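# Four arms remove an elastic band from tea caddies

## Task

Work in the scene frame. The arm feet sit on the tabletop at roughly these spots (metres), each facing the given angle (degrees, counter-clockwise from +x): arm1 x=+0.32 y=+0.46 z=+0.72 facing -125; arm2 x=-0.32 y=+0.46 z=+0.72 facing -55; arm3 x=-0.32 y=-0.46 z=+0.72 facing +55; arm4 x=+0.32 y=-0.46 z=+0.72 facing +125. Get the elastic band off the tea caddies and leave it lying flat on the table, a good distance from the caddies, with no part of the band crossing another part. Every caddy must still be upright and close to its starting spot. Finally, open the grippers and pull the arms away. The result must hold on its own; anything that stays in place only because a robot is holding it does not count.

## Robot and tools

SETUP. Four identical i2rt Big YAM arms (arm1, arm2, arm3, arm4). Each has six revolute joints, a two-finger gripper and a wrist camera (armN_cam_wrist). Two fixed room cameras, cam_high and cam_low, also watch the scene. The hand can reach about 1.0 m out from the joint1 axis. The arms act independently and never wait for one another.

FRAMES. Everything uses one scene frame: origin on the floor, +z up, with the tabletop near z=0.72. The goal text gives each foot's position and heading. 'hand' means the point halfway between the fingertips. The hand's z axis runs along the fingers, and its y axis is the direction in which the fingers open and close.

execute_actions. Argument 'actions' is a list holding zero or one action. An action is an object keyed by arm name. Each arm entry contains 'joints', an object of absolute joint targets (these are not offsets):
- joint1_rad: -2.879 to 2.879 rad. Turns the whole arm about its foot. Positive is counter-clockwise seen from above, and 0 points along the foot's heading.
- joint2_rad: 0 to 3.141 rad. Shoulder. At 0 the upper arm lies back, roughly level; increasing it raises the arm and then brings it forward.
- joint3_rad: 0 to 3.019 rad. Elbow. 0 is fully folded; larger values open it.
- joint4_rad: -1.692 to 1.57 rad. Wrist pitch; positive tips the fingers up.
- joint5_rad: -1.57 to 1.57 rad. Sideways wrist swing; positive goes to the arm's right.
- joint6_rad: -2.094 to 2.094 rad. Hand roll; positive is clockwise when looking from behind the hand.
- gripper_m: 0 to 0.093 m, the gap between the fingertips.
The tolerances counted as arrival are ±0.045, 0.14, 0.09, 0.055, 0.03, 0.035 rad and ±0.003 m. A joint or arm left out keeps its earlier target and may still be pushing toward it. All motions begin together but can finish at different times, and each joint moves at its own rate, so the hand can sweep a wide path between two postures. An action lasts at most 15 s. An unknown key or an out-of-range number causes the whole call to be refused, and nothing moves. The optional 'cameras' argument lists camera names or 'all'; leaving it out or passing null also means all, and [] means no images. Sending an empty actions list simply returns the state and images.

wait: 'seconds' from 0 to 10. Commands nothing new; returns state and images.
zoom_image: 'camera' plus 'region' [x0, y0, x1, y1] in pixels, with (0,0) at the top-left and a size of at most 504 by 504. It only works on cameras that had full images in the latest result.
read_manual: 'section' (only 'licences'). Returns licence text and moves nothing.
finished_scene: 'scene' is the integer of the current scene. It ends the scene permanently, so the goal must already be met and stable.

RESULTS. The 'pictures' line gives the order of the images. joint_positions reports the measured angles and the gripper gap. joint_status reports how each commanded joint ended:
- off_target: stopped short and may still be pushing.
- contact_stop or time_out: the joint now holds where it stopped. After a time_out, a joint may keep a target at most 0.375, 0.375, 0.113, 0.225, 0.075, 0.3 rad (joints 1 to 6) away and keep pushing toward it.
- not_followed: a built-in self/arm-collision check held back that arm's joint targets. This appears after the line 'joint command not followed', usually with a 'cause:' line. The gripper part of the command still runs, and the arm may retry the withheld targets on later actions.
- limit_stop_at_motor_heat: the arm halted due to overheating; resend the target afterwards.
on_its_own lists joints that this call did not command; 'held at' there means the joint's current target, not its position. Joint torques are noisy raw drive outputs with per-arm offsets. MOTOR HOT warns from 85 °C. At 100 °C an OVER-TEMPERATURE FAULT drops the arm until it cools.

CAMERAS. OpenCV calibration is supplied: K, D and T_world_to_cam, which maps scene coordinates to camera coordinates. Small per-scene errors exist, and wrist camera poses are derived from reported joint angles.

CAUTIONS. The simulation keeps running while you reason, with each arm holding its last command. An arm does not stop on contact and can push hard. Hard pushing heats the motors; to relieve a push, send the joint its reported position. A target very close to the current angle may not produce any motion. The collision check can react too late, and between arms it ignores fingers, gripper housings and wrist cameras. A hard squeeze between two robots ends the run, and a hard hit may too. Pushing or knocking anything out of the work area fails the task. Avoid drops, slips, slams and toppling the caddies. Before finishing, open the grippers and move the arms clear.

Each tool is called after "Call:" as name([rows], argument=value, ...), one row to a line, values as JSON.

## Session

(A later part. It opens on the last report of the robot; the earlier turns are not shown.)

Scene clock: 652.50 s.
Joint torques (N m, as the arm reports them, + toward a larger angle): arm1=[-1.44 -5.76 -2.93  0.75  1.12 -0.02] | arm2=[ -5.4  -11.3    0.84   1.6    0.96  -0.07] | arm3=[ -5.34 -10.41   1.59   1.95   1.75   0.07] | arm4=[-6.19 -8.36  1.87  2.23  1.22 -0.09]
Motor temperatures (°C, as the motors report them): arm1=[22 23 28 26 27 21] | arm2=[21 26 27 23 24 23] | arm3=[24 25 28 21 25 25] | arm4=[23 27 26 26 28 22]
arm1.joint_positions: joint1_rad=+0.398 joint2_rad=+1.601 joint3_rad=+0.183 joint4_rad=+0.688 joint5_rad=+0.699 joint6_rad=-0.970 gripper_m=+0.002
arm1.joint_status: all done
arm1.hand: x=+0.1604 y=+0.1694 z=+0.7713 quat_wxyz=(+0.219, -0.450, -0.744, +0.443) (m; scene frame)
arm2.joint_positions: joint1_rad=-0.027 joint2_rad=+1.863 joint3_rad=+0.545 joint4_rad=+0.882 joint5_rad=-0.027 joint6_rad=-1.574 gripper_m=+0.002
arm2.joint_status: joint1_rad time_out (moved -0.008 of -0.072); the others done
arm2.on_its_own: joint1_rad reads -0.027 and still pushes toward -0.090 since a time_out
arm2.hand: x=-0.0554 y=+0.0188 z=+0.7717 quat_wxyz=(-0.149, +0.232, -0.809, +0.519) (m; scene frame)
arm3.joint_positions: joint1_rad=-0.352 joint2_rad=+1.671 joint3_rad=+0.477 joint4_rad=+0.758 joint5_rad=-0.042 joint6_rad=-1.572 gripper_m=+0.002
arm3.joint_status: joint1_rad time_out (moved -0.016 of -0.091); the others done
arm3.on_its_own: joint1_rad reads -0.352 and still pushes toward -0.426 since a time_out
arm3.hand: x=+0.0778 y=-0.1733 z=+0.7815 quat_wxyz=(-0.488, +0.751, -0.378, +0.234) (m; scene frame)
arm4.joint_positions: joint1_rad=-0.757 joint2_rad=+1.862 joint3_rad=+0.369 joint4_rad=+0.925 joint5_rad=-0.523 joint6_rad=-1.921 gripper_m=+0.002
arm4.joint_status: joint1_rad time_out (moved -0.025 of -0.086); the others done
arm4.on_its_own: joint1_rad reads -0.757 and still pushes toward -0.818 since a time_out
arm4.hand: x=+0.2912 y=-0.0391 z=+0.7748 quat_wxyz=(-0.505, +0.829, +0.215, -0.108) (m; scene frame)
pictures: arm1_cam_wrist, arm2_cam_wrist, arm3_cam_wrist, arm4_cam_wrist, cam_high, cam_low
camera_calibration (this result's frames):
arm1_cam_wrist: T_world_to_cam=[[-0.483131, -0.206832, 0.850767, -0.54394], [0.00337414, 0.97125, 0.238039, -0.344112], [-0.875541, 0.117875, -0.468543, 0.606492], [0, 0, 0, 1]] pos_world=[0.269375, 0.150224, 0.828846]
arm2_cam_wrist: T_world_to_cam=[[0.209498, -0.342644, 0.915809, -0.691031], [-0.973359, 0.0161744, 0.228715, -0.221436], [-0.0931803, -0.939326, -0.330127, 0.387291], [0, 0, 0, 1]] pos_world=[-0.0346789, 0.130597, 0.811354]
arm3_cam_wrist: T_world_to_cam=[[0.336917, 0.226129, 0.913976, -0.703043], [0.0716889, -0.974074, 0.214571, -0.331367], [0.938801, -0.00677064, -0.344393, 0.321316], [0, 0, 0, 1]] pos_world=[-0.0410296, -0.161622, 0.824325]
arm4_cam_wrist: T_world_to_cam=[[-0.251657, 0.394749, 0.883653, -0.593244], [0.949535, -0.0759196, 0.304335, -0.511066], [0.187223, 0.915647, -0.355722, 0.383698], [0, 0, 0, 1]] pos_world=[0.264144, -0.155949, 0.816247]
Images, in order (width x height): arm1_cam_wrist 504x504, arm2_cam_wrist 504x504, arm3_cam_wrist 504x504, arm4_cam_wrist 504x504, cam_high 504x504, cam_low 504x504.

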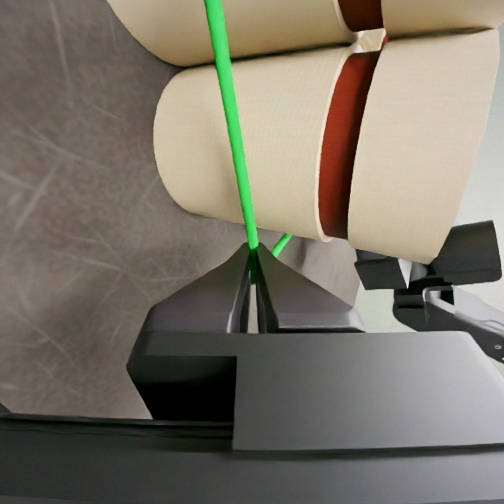

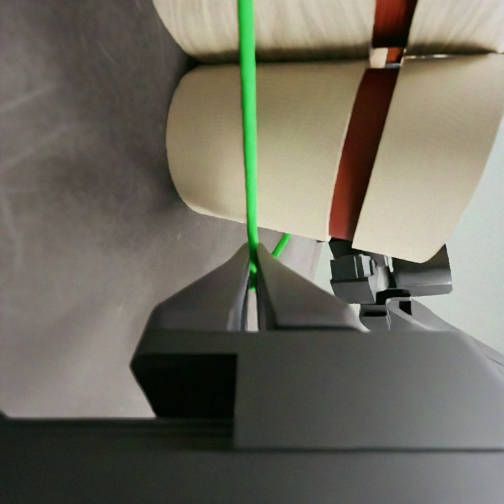

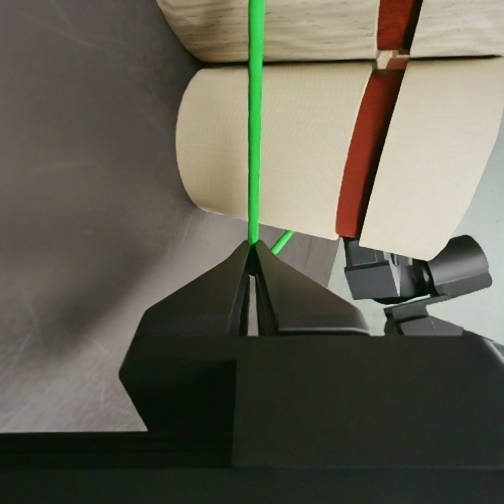

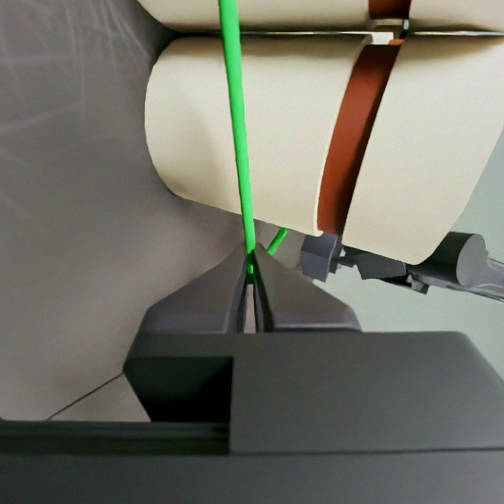

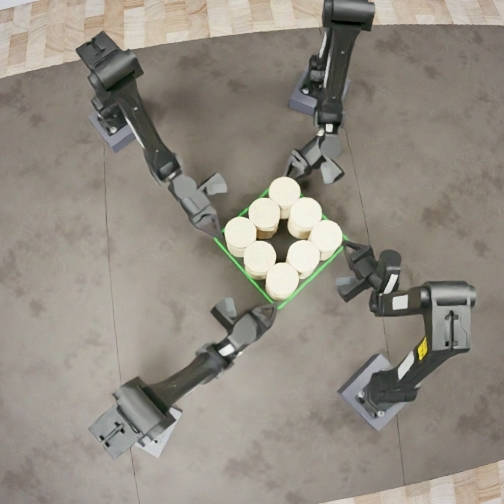

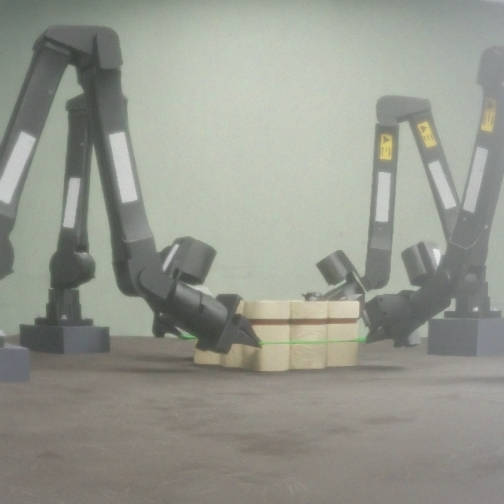

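Call:
execute_actions([
  {"arm1":{"joints":{"joint3_rad":0.107,"joint4_rad":0.613}},"arm2":{"joints":{"joint4_rad":0.855}},"arm3":{"joints":{"joint1_rad":-0.446,"joint4_rad":0.713}},"arm4":{"joints":{"joint4_rad":0.875}}},
])

Call:
zoom_image(camera="cam_high", region=[200, 155, 368, 323])

Scene clock: 725.17 s.
Joint torques (N m, as the arm reports them, + toward a larger angle): arm1=[-1.5  -5.49 -3.75 -0.29  1.19 -0.02] | arm2=[ -5.15 -11.95   0.8    0.79   1.    -0.09] | arm3=[ -6.15 -10.73   1.48   0.33   1.89   0.07] | arm4=[-6.14 -8.42  1.78  1.33  1.26 -0.07]
Motor temperatures (°C, as the motors report them): arm1=[22 23 28 26 28 21] | arm2=[21 26 27 23 26 23] | arm3=[24 25 27 21 28 25] | arm4=[23 27 25 26 31 22]
arm1.joint_positions: joint1_rad=+0.399 joint2_rad=+1.598 joint3_rad=+0.181 joint4_rad=+0.659 joint5_rad=+0.697 joint6_rad=-0.970 gripper_m=+0.002
arm1.joint_status: all done
arm1.hand: x=+0.1616 y=+0.1737 z=+0.7671 quat_wxyz=(+0.222, -0.447, -0.751, +0.431) (m; scene frame)
arm2.joint_positions: joint1_rad=-0.027 joint2_rad=+1.863 joint3_rad=+0.545 joint4_rad=+0.882 joint5_rad=-0.029 joint6_rad=-1.574 gripper_m=+0.002
arm2.joint_status: all done
arm2.on_its_own: joint1_rad reads -0.027 and still pushes toward -0.090 since a time_out
arm2.hand: x=-0.0552 y=+0.0189 z=+0.7717 quat_wxyz=(-0.149, +0.232, -0.809, +0.519) (m; scene frame)
arm3.joint_positions: joint1_rad=-0.363 joint2_rad=+1.671 joint3_rad=+0.477 joint4_rad=+0.750 joint5_rad=-0.045 joint6_rad=-1.572 gripper_m=+0.002
arm3.joint_status: joint1_rad time_out (moved -0.012 of -0.094); the others done
arm3.on_its_own: joint1_rad reads -0.363 and still pushes toward -0.446 since a time_out
arm3.hand: x=+0.0801 y=-0.1780 z=+0.7797 quat_wxyz=(-0.485, +0.751, -0.383, +0.234) (m; scene frame)
arm4.joint_positions: joint1_rad=-0.757 joint2_rad=+1.862 joint3_rad=+0.369 joint4_rad=+0.887 joint5_rad=-0.523 joint6_rad=-1.922 gripper_m=+0.002
arm4.joint_status: all done
arm4.on_its_own: joint1_rad reads -0.757 and still pushes toward -0.818 since a time_out
arm4.hand: x=+0.2906 y=-0.0438 z=+0.7677 quat_wxyz=(-0.490, +0.838, +0.212, -0.114) (m; scene frame)
pictures: arm1_cam_wrist, arm2_cam_wrist, arm3_cam_wrist, arm4_cam_wrist, cam_high, cam_low
camera_calibration (this result's frames):
arm1_cam_wrist: T_world_to_cam=[[-0.487514, -0.231361, 0.841904, -0.527164], [-0.000325465, 0.964301, 0.264808, -0.366], [-0.873115, 0.128823, -0.470185, 0.604061], [0, 0, 0, 1]] pos_world=[0.270296, 0.153152, 0.824762]
arm2_cam_wrist: T_world_to_cam=[[0.209807, -0.342452, 0.91581, -0.691019], [-0.973403, 0.014992, 0.228607, -0.221172], [-0.0920168, -0.939416, -0.330199, 0.387526], [0, 0, 0, 1]] pos_world=[-0.0346504, 0.130723, 0.811364]
arm3_cam_wrist: T_world_to_cam=[[0.3459, 0.226506, 0.910521, -0.698992], [0.0649244, -0.973876, 0.217602, -0.337428], [0.936022, -0.0161534, -0.35157, 0.322694], [0, 0, 0, 1]] pos_world=[-0.0383605, -0.165075, 0.823321]
arm4_cam_wrist: T_world_to_cam=[[-0.248081, 0.42769, 0.869216, -0.57374], [0.950878, -0.0639967, 0.302877, -0.507398], [0.185165, 0.901657, -0.390805, 0.412517], [0, 0, 0, 1]] pos_world=[0.263756, -0.159038, 0.813597]
Images, in order (width x height): arm1_cam_wrist 504x504, arm2_cam_wrist 504x504, arm3_cam_wrist 504x504, arm4_cam_wrist 504x504, cam_high 504x504, cam_low 504x504.

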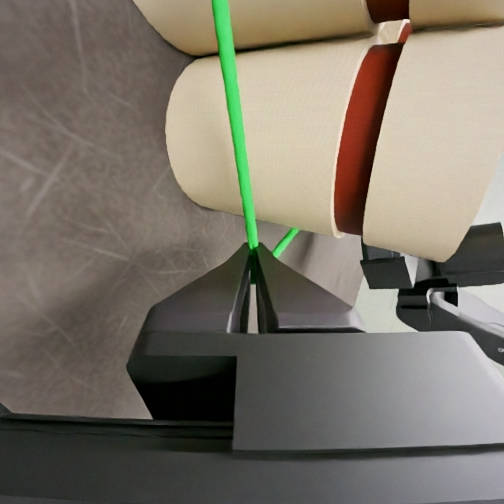

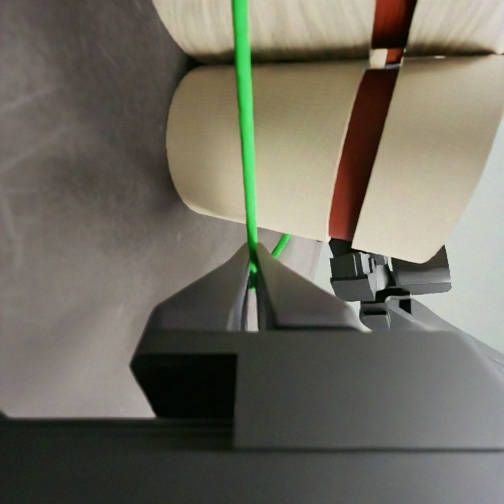

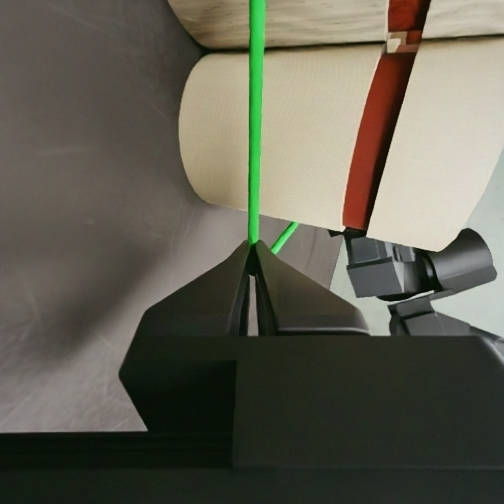

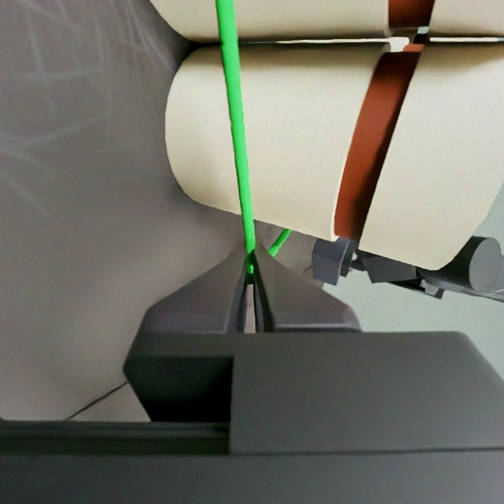

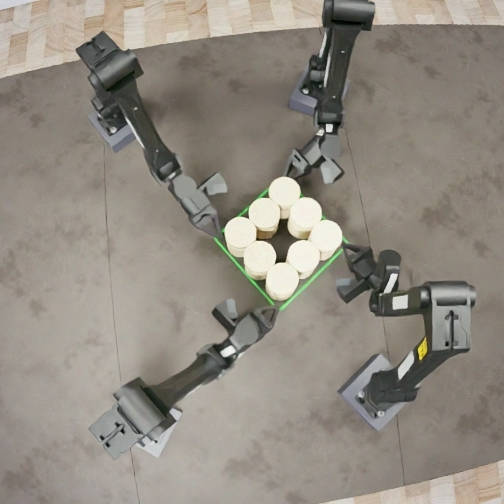

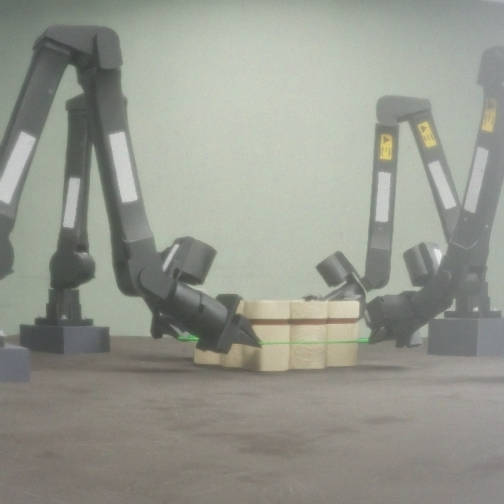

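Region (200, 155, 368, 323) of cam_high's 504x504 image, scaled by 3.000, with more detail than that image has.

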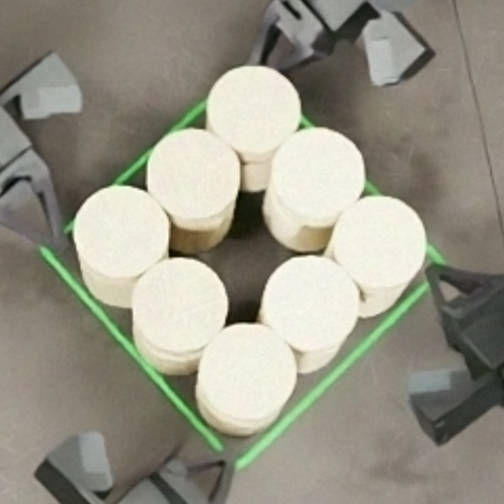

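Call:
execute_actions([
  {"arm1":{"joints":{"joint2_rad":0.978,"joint3_rad":0.122,"joint4_rad":0.169}},"arm2":{"joints":{"joint2_rad":1.495,"joint3_rad":0.511,"joint4_rad":0.570}},"arm3":{"joints":{"joint2_rad":1.321,"joint3_rad":0.445,"joint4_rad":0.535}},"arm4":{"joints":{"joint2_rad":1.372,"joint4_rad":0.455}}},
])

Call:
zoom_image(camera="cam_high", region=[200, 155, 368, 323])

Scene clock: 773.00 s.
Joint torques (N m, as the arm reports them, + toward a larger angle): arm1=[-1.66 -2.39  2.41 -0.02  1.31 -0.02] | arm2=[-5.4  -9.82  3.73  0.44  1.06 -0.04] | arm3=[-6.07 -8.43  4.85  0.75  1.91  0.07] | arm4=[-6.19 -7.43  6.07  1.47  1.33 -0.08]
Motor temperatures (°C, as the motors report them): arm1=[22 23 28 26 29 21] | arm2=[22 26 26 23 26 23] | arm3=[25 25 27 21 30 25] | arm4=[23 27 25 26 32 22]
arm1.joint_positions: joint1_rad=+0.400 joint2_rad=+0.973 joint3_rad=+0.172 joint4_rad=+0.212 joint5_rad=+0.693 joint6_rad=-0.971 gripper_m=+0.002
arm1.joint_status: all done
arm1.hand: x=+0.1629 y=+0.1794 z=+0.8716 quat_wxyz=(+0.193, -0.457, -0.711, +0.498) (m; scene frame)
arm2.joint_positions: joint1_rad=-0.027 joint2_rad=+1.500 joint3_rad=+0.545 joint4_rad=+0.606 joint5_rad=-0.030 joint6_rad=-1.575 gripper_m=+0.002
arm2.joint_status: all done
arm2.on_its_own: joint1_rad reads -0.027 and still pushes toward -0.090 since a time_out
arm2.hand: x=-0.0544 y=+0.0200 z=+0.8894 quat_wxyz=(-0.159, +0.227, -0.785, +0.555) (m; scene frame)
arm3.joint_positions: joint1_rad=-0.363 joint2_rad=+1.326 joint3_rad=+0.477 joint4_rad=+0.565 joint5_rad=-0.046 joint6_rad=-1.572 gripper_m=+0.002
arm3.joint_status: all done
arm3.on_its_own: joint1_rad reads -0.363 and still pushes toward -0.446 since a time_out
arm3.hand: x=+0.0748 y=-0.1817 z=+0.8987 quat_wxyz=(-0.542, +0.711, -0.360, +0.265) (m; scene frame)
arm4.joint_positions: joint1_rad=-0.757 joint2_rad=+1.378 joint3_rad=+0.369 joint4_rad=+0.467 joint5_rad=-0.525 joint6_rad=-1.923 gripper_m=+0.002
arm4.joint_status: all done
arm4.on_its_own: joint1_rad reads -0.757 and still pushes toward -0.818 since a time_out
arm4.hand: x=+0.2904 y=-0.0419 z=+0.8792 quat_wxyz=(-0.516, +0.822, +0.218, -0.104) (m; scene frame)
pictures: arm1_cam_wrist, arm2_cam_wrist, arm3_cam_wrist, arm4_cam_wrist, cam_high, cam_low
camera_calibration (this result's frames):
arm1_cam_wrist: T_world_to_cam=[[-0.465669, -0.0896233, 0.880409, -0.675763], [0.000367627, 0.994839, 0.101466, -0.262391], [-0.884959, 0.0475734, -0.463233, 0.664011], [0, 0, 0, 1]] pos_world=[0.273038, 0.168884, 0.929163]
arm2_cam_wrist: T_world_to_cam=[[0.169012, -0.271107, 0.947595, -0.83049], [-0.982614, 0.0286041, 0.183441, -0.207917], [-0.0768374, -0.962124, -0.26156, 0.367692], [0, 0, 0, 1]] pos_world=[-0.0356869, 0.13456, 0.921282]
arm3_cam_wrist: T_world_to_cam=[[0.221649, 0.14149, 0.964807, -0.859611], [0.0419039, -0.989885, 0.135541, -0.294106], [0.974226, 0.0103867, -0.225336, 0.257973], [0, 0, 0, 1]] pos_world=[-0.0484683, -0.172184, 0.927352]
arm4_cam_wrist: T_world_to_cam=[[-0.256342, 0.369473, 0.893184, -0.692685], [0.948458, -0.0819794, 0.306117, -0.543779], [0.186325, 0.925618, -0.329415, 0.401088], [0, 0, 0, 1]] pos_world=[0.263454, -0.159904, 0.91728]
Images, in order (width x height): arm1_cam_wrist 504x504, arm2_cam_wrist 504x504, arm3_cam_wrist 504x504, arm4_cam_wrist 504x504, cam_high 504x504, cam_low 504x504.

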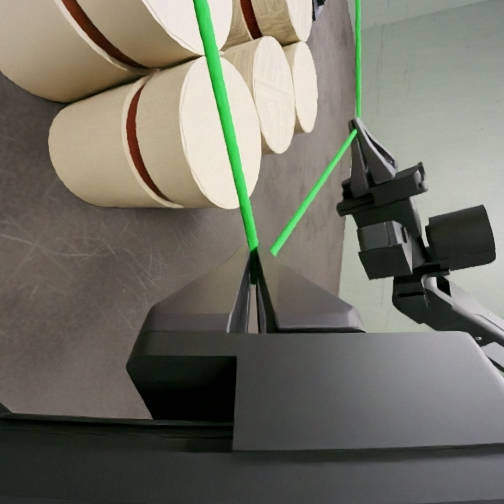

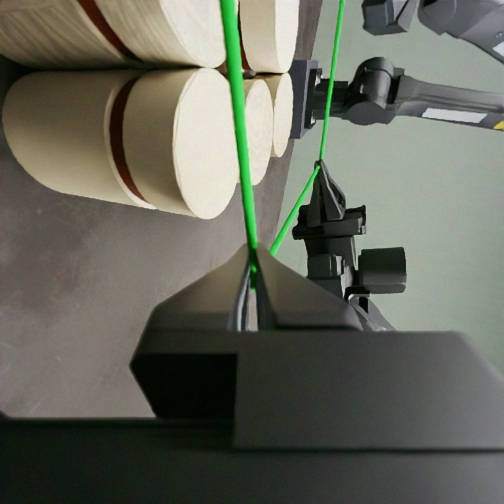

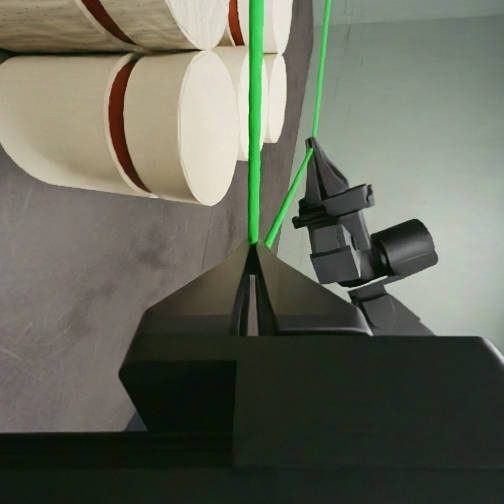

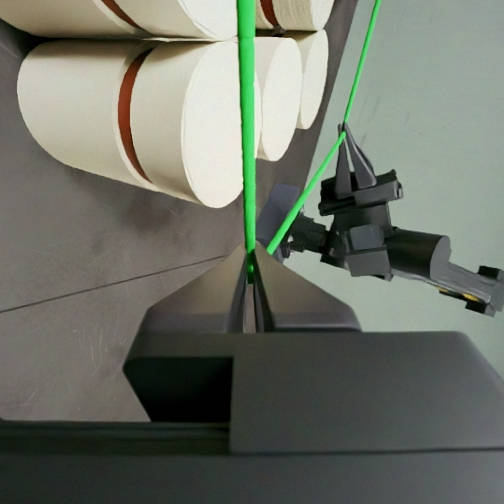

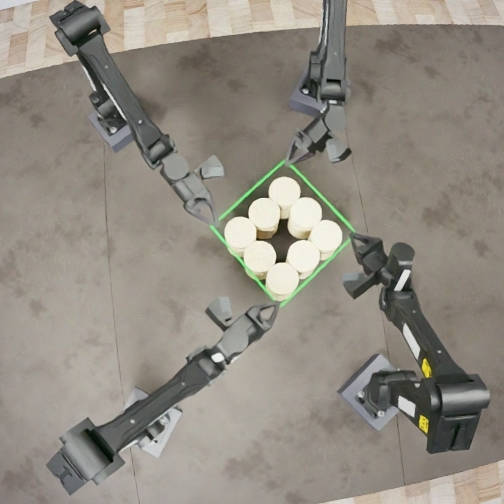

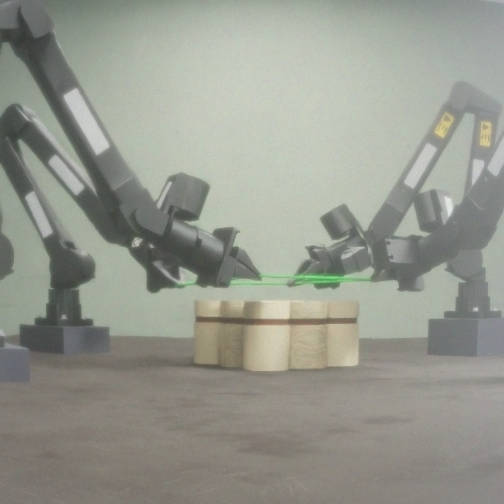

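Region (200, 155, 368, 323) of cam_high's 504x504 image, scaled by 3.000, with more detail than that image has.

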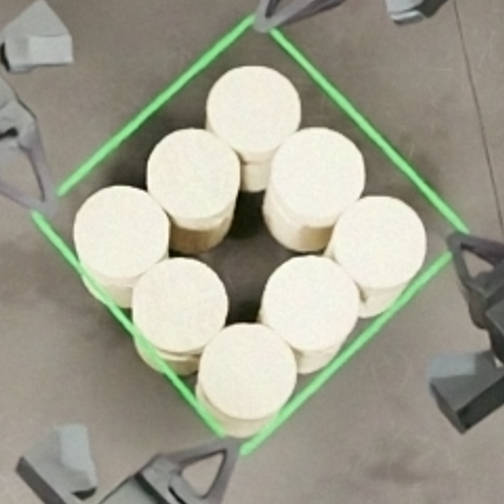

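Call:
execute_actions([
  {"arm1":{"joints":{"joint1_rad":0.117,"joint2_rad":1.14,"joint3_rad":0.43,"joint4_rad":0.195,"joint6_rad":-1.2}},"arm2":{"joints":{"joint1_rad":-0.212,"joint2_rad":1.113,"joint3_rad":0.505,"joint4_rad":0.045}},"arm3":{"joints":{"joint1_rad":-0.055,"joint2_rad":0.832,"joint3_rad":0.435,"joint4_rad":-0.13}},"arm4":{"joints":{"joint1_rad":-0.375,"joint2_rad":1.216,"joint3_rad":0.512,"joint4_rad":0.113}}},
])

Scene clock: 894.30 s.
Joint torques (N m, as the arm reports them, + toward a larger angle): arm1=[-2.35 -5.25  7.61  0.95  0.96 -0.07] | arm2=[-2.51 -5.86  6.8   0.21  0.52 -0.06] | arm3=[ 0.52 -3.52  8.11  0.28  0.76  0.04] | arm4=[-2.02 -6.81 10.79  0.95  0.17 -0.07]
Motor temperatures (°C, as the motors report them): arm1=[22 22 27 25 31 21] | arm2=[22 26 27 23 28 23] | arm3=[25 25 28 21 32 25] | arm4=[24 27 27 26 35 22]
arm1.joint_positions: joint1_rad=+0.139 joint2_rad=+1.138 joint3_rad=+0.421 joint4_rad=+0.214 joint5_rad=+0.701 joint6_rad=-1.188 gripper_m=+0.002
arm1.joint_status: all done
arm1.hand: x=+0.0573 y=+0.1476 z=+0.9312 quat_wxyz=(+0.302, -0.479, -0.676, +0.472) (m; scene frame)
arm2.joint_positions: joint1_rad=-0.179 joint2_rad=+1.114 joint3_rad=+0.522 joint4_rad=+0.081 joint5_rad=-0.016 joint6_rad=-1.575 gripper_m=+0.002
arm2.joint_status: all done
arm2.hand: x=-0.1516 y=+0.0472 z=+0.9387 quat_wxyz=(-0.098, +0.170, -0.844, +0.499) (m; scene frame)
arm3.joint_positions: joint1_rad=-0.054 joint2_rad=+0.842 joint3_rad=+0.454 joint4_rad=-0.093 joint5_rad=-0.018 joint6_rad=-1.572 gripper_m=+0.002
arm3.joint_status: all done
arm3.hand: x=-0.0823 y=-0.1507 z=+0.9390 quat_wxyz=(-0.496, +0.808, -0.272, +0.163) (m; scene frame)
arm4.joint_positions: joint1_rad=-0.359 joint2_rad=+1.218 joint3_rad=+0.491 joint4_rad=+0.134 joint5_rad=-0.494 joint6_rad=-1.923 gripper_m=+0.002
arm4.joint_status: all done
arm4.hand: x=+0.1310 y=-0.0686 z=+0.9310 quat_wxyz=(-0.464, +0.782, +0.368, -0.194) (m; scene frame)
pictures: arm1_cam_wrist, arm2_cam_wrist, arm3_cam_wrist, arm4_cam_wrist, cam_high, cam_low
camera_calibration (this result's frames):
arm1_cam_wrist: T_world_to_cam=[[-0.369698, -0.0981241, 0.923956, -0.825038], [0.196964, 0.963532, 0.181137, -0.317615], [-0.908036, 0.248952, -0.336889, 0.45365], [0, 0, 0, 1]] pos_world=[0.169474, 0.112139, 0.97266]
arm2_cam_wrist: T_world_to_cam=[[0.179634, -0.43226, 0.883676, -0.784204], [-0.949953, 0.157157, 0.269982, -0.395521], [-0.255578, -0.887949, -0.382396, 0.482094], [0, 0, 0, 1]] pos_world=[-0.111645, 0.151254, 0.984116]
arm3_cam_wrist: T_world_to_cam=[[0.278648, 0.348825, 0.894805, -0.76642], [0.338502, -0.907588, 0.248397, -0.331376], [0.898761, 0.233678, -0.370975, 0.58395], [0, 0, 0, 1]] pos_world=[-0.199099, -0.169862, 0.98474]
arm4_cam_wrist: T_world_to_cam=[[-0.398728, 0.292931, 0.869027, -0.733984], [0.90451, 0.281912, 0.319982, -0.392853], [-0.151257, 0.913629, -0.377365, 0.560589], [0, 0, 0, 1]] pos_world=[0.147472, -0.186413, 0.975104]
Images, in order (width x height): arm1_cam_wrist 504x504, arm2_cam_wrist 504x504, arm3_cam_wrist 504x504, arm4_cam_wrist 504x504, cam_high 504x504, cam_low 504x504.

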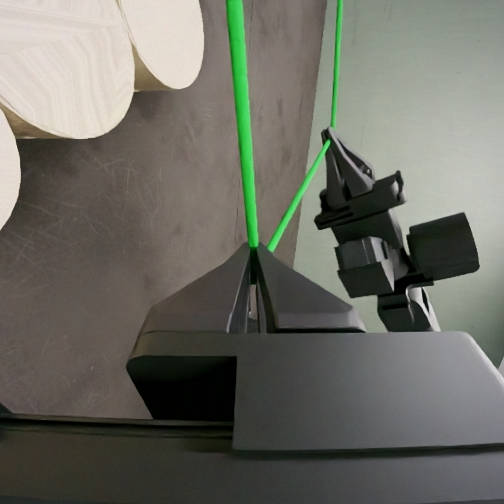

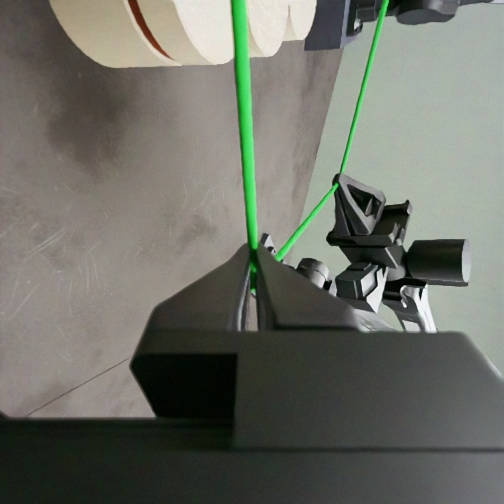

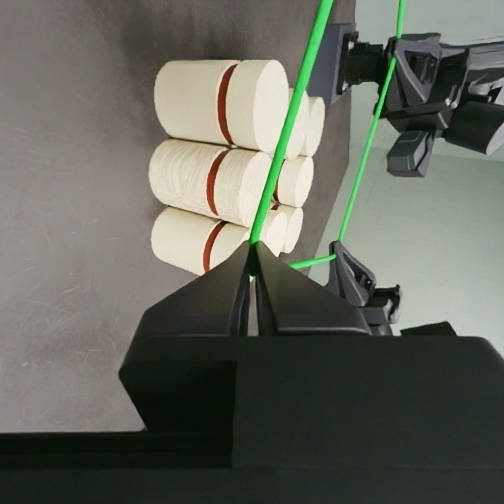

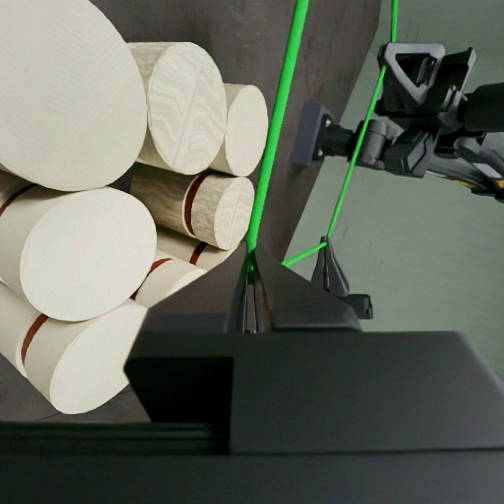

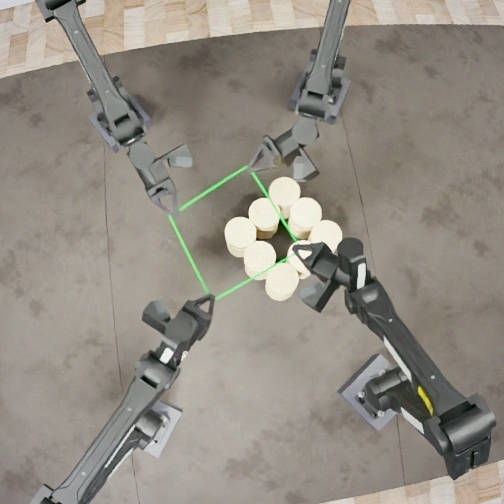

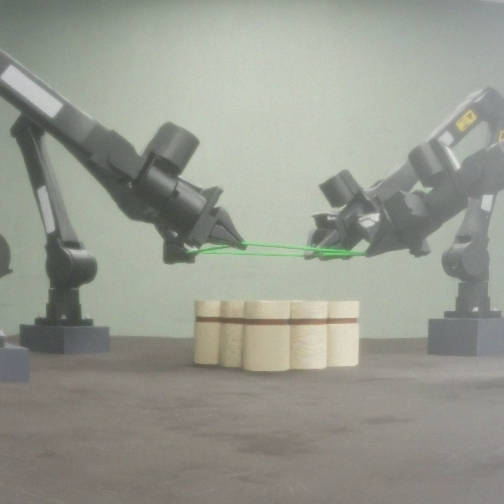

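Call:
execute_actions(actions=[])

Scene clock: 912.77 s.
Joint torques (N m, as the arm reports them, + toward a larger angle): arm1=[-2.36 -5.23  7.62  0.94  0.96 -0.06] | arm2=[-3.07 -5.75  6.81  0.33  0.55 -0.05] | arm3=[ 0.53 -3.42  8.07  0.28  0.75  0.06] | arm4=[-2.16 -6.43 10.84  0.96  0.17 -0.07]
Motor temperatures (°C, as the motors report them): arm1=[22 22 29 25 30 21] | arm2=[21 25 28 23 27 23] | arm3=[24 24 29 21 30 25] | arm4=[23 27 29 26 31 22]
arm1.joint_positions: joint1_rad=+0.139 joint2_rad=+1.138 joint3_rad=+0.421 joint4_rad=+0.214 joint5_rad=+0.701 joint6_rad=-1.188 gripper_m=+0.002
arm1.joint_status: all done
arm1.hand: x=+0.0573 y=+0.1476 z=+0.9312 quat_wxyz=(+0.302, -0.479, -0.676, +0.472) (m; scene frame)
arm2.joint_positions: joint1_rad=-0.179 joint2_rad=+1.114 joint3_rad=+0.522 joint4_rad=+0.081 joint5_rad=-0.016 joint6_rad=-1.575 gripper_m=+0.002
arm2.joint_status: all done
arm2.hand: x=-0.1516 y=+0.0472 z=+0.9387 quat_wxyz=(-0.098, +0.170, -0.844, +0.499) (m; scene frame)
arm3.joint_positions: joint1_rad=-0.054 joint2_rad=+0.842 joint3_rad=+0.454 joint4_rad=-0.093 joint5_rad=-0.018 joint6_rad=-1.572 gripper_m=+0.002
arm3.joint_status: all done
arm3.hand: x=-0.0823 y=-0.1507 z=+0.9390 quat_wxyz=(-0.496, +0.808, -0.272, +0.163) (m; scene frame)
arm4.joint_positions: joint1_rad=-0.359 joint2_rad=+1.218 joint3_rad=+0.491 joint4_rad=+0.134 joint5_rad=-0.494 joint6_rad=-1.923 gripper_m=+0.002
arm4.joint_status: all done
arm4.hand: x=+0.1310 y=-0.0686 z=+0.9310 quat_wxyz=(-0.464, +0.782, +0.368, -0.194) (m; scene frame)
pictures: arm1_cam_wrist, arm2_cam_wrist, arm3_cam_wrist, arm4_cam_wrist, cam_high, cam_low
camera_calibration (this result's frames):
arm1_cam_wrist: T_world_to_cam=[[-0.369561, -0.0984797, 0.923973, -0.825009], [0.196851, 0.963501, 0.181427, -0.317874], [-0.908116, 0.248934, -0.336687, 0.453468], [0, 0, 0, 1]] pos_world=[0.169485, 0.112142, 0.972634]
arm2_cam_wrist: T_world_to_cam=[[0.179634, -0.43226, 0.883676, -0.784204], [-0.949953, 0.157157, 0.269982, -0.395521], [-0.255578, -0.887949, -0.382396, 0.482094], [0, 0, 0, 1]] pos_world=[-0.111645, 0.151254, 0.984116]
arm3_cam_wrist: T_world_to_cam=[[0.278648, 0.348825, 0.894805, -0.76642], [0.338502, -0.907588, 0.248397, -0.331376], [0.898761, 0.233678, -0.370975, 0.58395], [0, 0, 0, 1]] pos_world=[-0.199099, -0.169862, 0.98474]
arm4_cam_wrist: T_world_to_cam=[[-0.398728, 0.292931, 0.869027, -0.733984], [0.90451, 0.281912, 0.319982, -0.392853], [-0.151257, 0.913629, -0.377365, 0.560589], [0, 0, 0, 1]] pos_world=[0.147472, -0.186413, 0.975104]
Images, in order (width x height): arm1_cam_wrist 504x504, arm2_cam_wrist 504x504, arm3_cam_wrist 504x504, arm4_cam_wrist 504x504, cam_high 504x504, cam_low 504x504.

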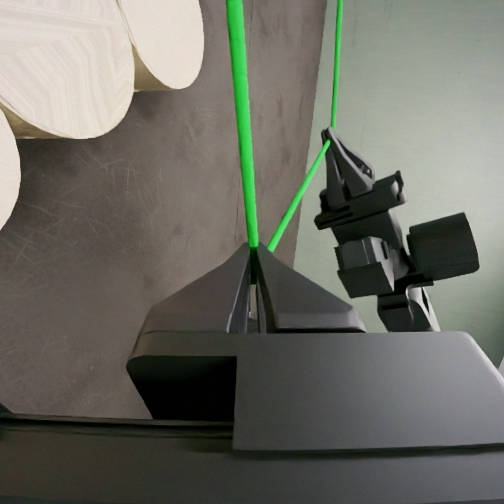

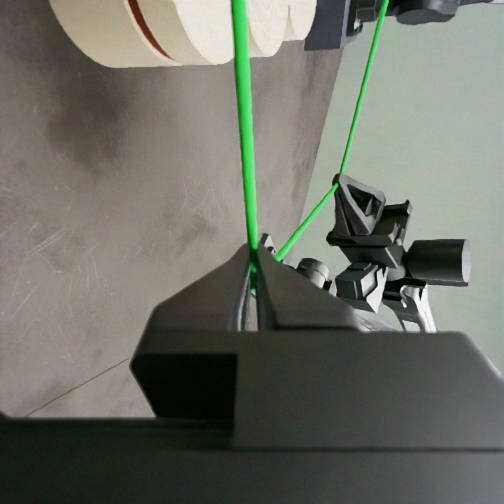

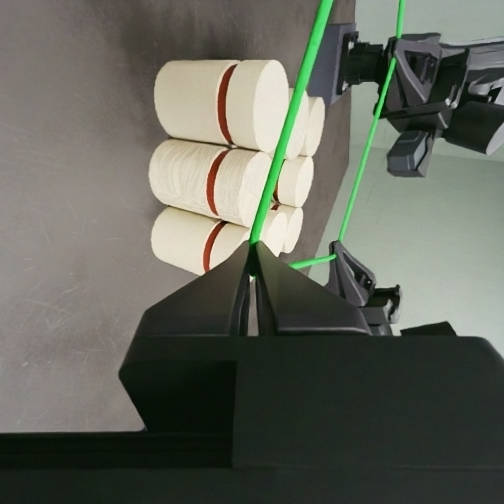

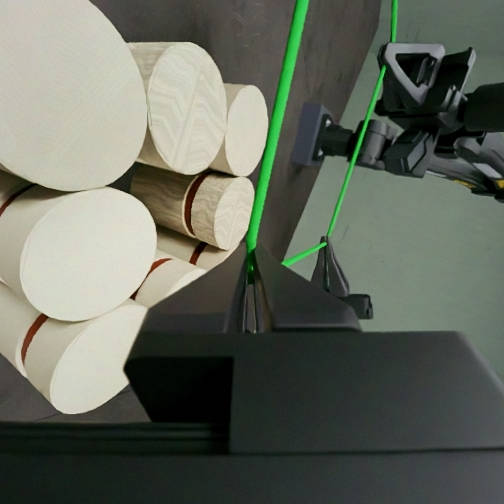

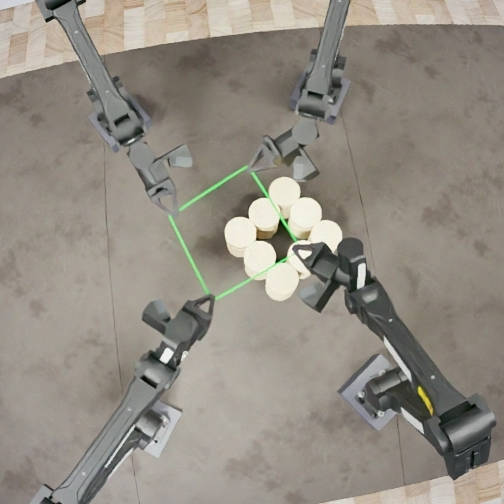

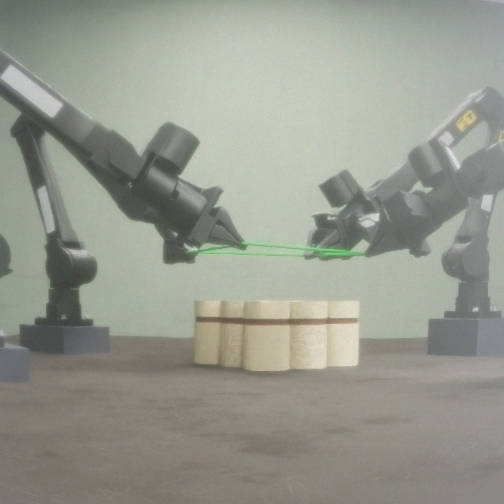

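Call:
execute_actions([
  {"arm1":{"joints":{"joint1_rad":-0.18,"joint2_rad":1.36,"joint3_rad":0.757,"joint4_rad":-0.065,"joint5_rad":0.385,"joint6_rad":-1.29}},"arm2":{"joints":{"joint1_rad":-0.53,"joint2_rad":1.0,"joint3_rad":0.5,"joint4_rad":-0.32,"joint5_rad":-0.07,"joint6_rad":-1.65}},"arm3":{"joints":{"joint1_rad":0.485,"joint2_rad":0.76,"joint3_rad":0.58,"joint4_rad":-0.63,"joint5_rad":0.1,"joint6_rad":-1.47}},"arm4":{"joints":{"joint1_rad":0.07,"joint2_rad":1.366,"joint3_rad":0.718,"joint4_rad":-0.035,"joint5_rad":-0.25,"joint6_rad":-1.78}}},
])

Scene clock: 1033.97 s.
Joint torques (N m, as the arm reports them, + toward a larger angle): arm1=[-1.48 -9.35  8.76  0.62  0.64 -0.08] | arm2=[-1.37 -4.06  7.26 -0.09  0.45 -0.11] | arm3=[ 2.12 -3.33 11.61 -0.22 -0.11  0.21] | arm4=[-1.41 -9.48 11.13  0.64 -0.23  0.04]
Motor temperatures (°C, as the motors report them): arm1=[22 22 31 25 29 21] | arm2=[21 25 29 23 25 23] | arm3=[24 24 31 21 27 25] | arm4=[23 27 31 26 27 22]
arm1.joint_positions: joint1_rad=-0.169 joint2_rad=+1.367 joint3_rad=+0.738 joint4_rad=-0.040 joint5_rad=+0.371 joint6_rad=-1.277 gripper_m=+0.002
arm1.joint_status: all done
arm1.hand: x=-0.0629 y=+0.1257 z=+0.9229 quat_wxyz=(+0.251, -0.504, -0.733, +0.382) (m; scene frame)
arm2.joint_positions: joint1_rad=-0.507 joint2_rad=+1.004 joint3_rad=+0.514 joint4_rad=-0.279 joint5_rad=-0.085 joint6_rad=-1.639 gripper_m=+0.002
arm2.joint_status: all done
arm2.hand: x=-0.2852 y=+0.0735 z=+0.9086 quat_wxyz=(-0.034, +0.073, -0.915, +0.395) (m; scene frame)
arm3.joint_positions: joint1_rad=+0.467 joint2_rad=+0.776 joint3_rad=+0.555 joint4_rad=-0.588 joint5_rad=+0.104 joint6_rad=-1.479 gripper_m=+0.002
arm3.joint_status: all done
arm3.hand: x=-0.2551 y=-0.1262 z=+0.9219 quat_wxyz=(-0.374, +0.917, -0.126, +0.060) (m; scene frame)
arm4.joint_positions: joint1_rad=+0.073 joint2_rad=+1.372 joint3_rad=+0.696 joint4_rad=-0.011 joint5_rad=-0.248 joint6_rad=-1.791 gripper_m=+0.002
arm4.joint_status: all done
arm4.hand: x=-0.0306 y=-0.1041 z=+0.9252 quat_wxyz=(-0.386, +0.782, +0.443, -0.208) (m; scene frame)
pictures: arm1_cam_wrist, arm2_cam_wrist, arm3_cam_wrist, arm4_cam_wrist, cam_high, cam_low
camera_calibration (this result's frames):
arm1_cam_wrist: T_world_to_cam=[[-0.553001, -0.201837, 0.808364, -0.75576], [0.129767, 0.93751, 0.322856, -0.403078], [-0.823013, 0.283438, -0.492252, 0.491502], [0, 0, 0, 1]] pos_world=[0.038883, 0.0860388, 0.983008]
arm2_cam_wrist: T_world_to_cam=[[0.1007, -0.66623, 0.738916, -0.596005], [-0.876536, 0.291951, 0.382687, -0.609856], [-0.470685, -0.686223, -0.554575, 0.540067], [0, 0, 0, 1]] pos_world=[-0.220342, 0.151578, 0.97329]
arm3_cam_wrist: T_world_to_cam=[[0.191473, 0.680339, 0.707444, -0.51918], [0.663148, -0.62105, 0.417771, -0.283645], [0.723584, 0.389148, -0.570079, 0.885678], [0, 0, 0, 1]] pos_world=[-0.353355, -0.167599, 0.990696]
arm4_cam_wrist: T_world_to_cam=[[-0.535359, 0.303859, 0.788074, -0.711143], [0.80806, 0.455821, 0.373184, -0.268917], [-0.245825, 0.836598, -0.489564, 0.6593], [0, 0, 0, 1]] pos_world=[-0.00134379, -0.212904, 0.983558]
Images, in order (width x height): arm1_cam_wrist 504x504, arm2_cam_wrist 504x504, arm3_cam_wrist 504x504, arm4_cam_wrist 504x504, cam_high 504x504, cam_low 504x504.

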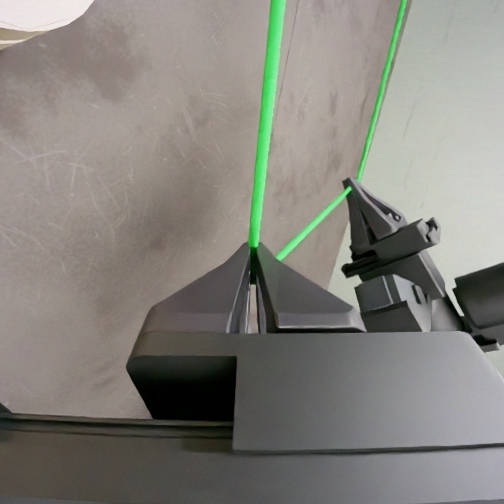

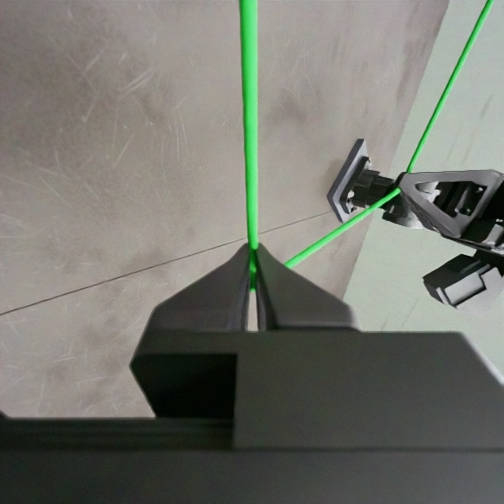

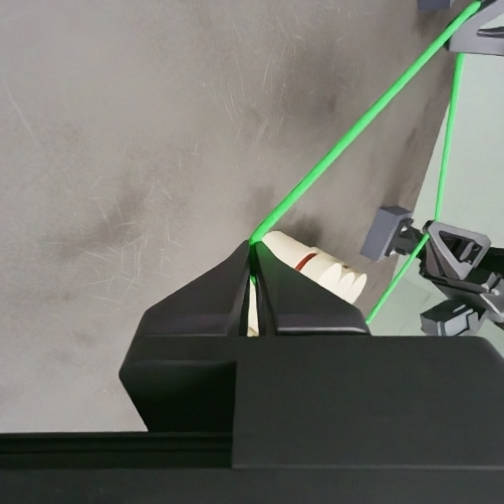

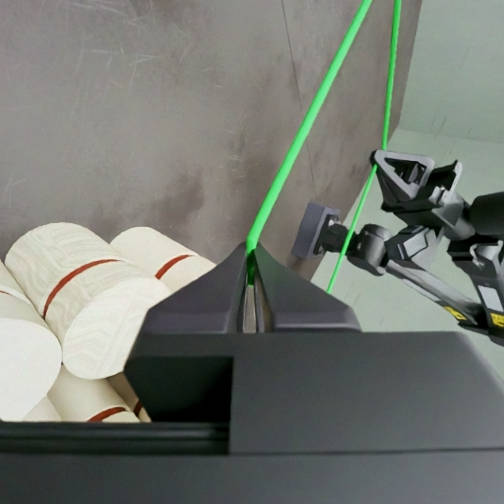

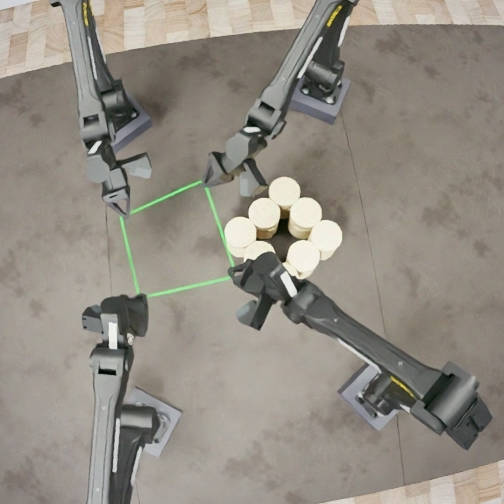

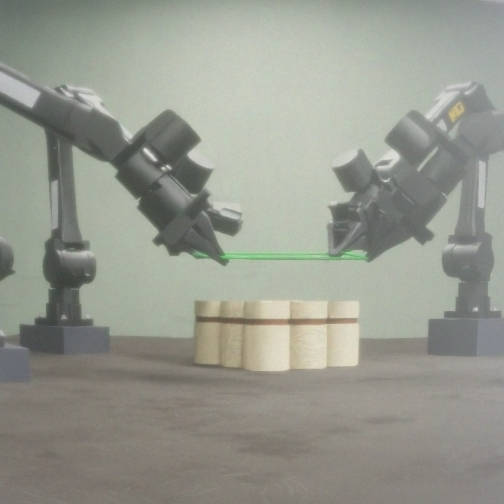

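Call:
zoom_image(camera="cam_high", region=[80, 150, 280, 350])

Call:
zoom_image(camera="cam_low", region=[140, 180, 420, 320])

Region (80, 150, 280, 350) of cam_high's 504x504 image, scaled by 2.520, with more detail than that image has.

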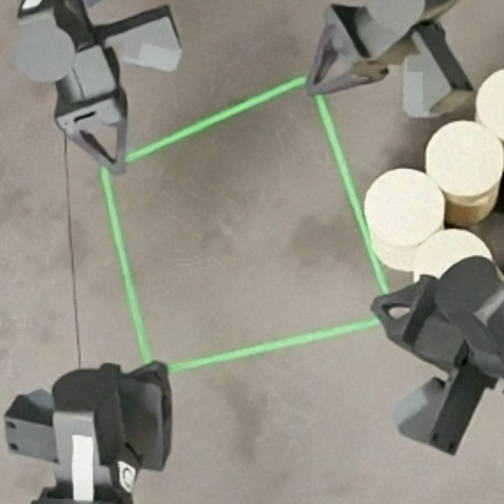

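Region (140, 180, 420, 320) of cam_low's 504x504 image, scaled by 1.800, with more detail than that image has.

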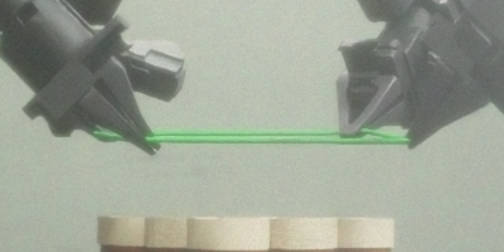

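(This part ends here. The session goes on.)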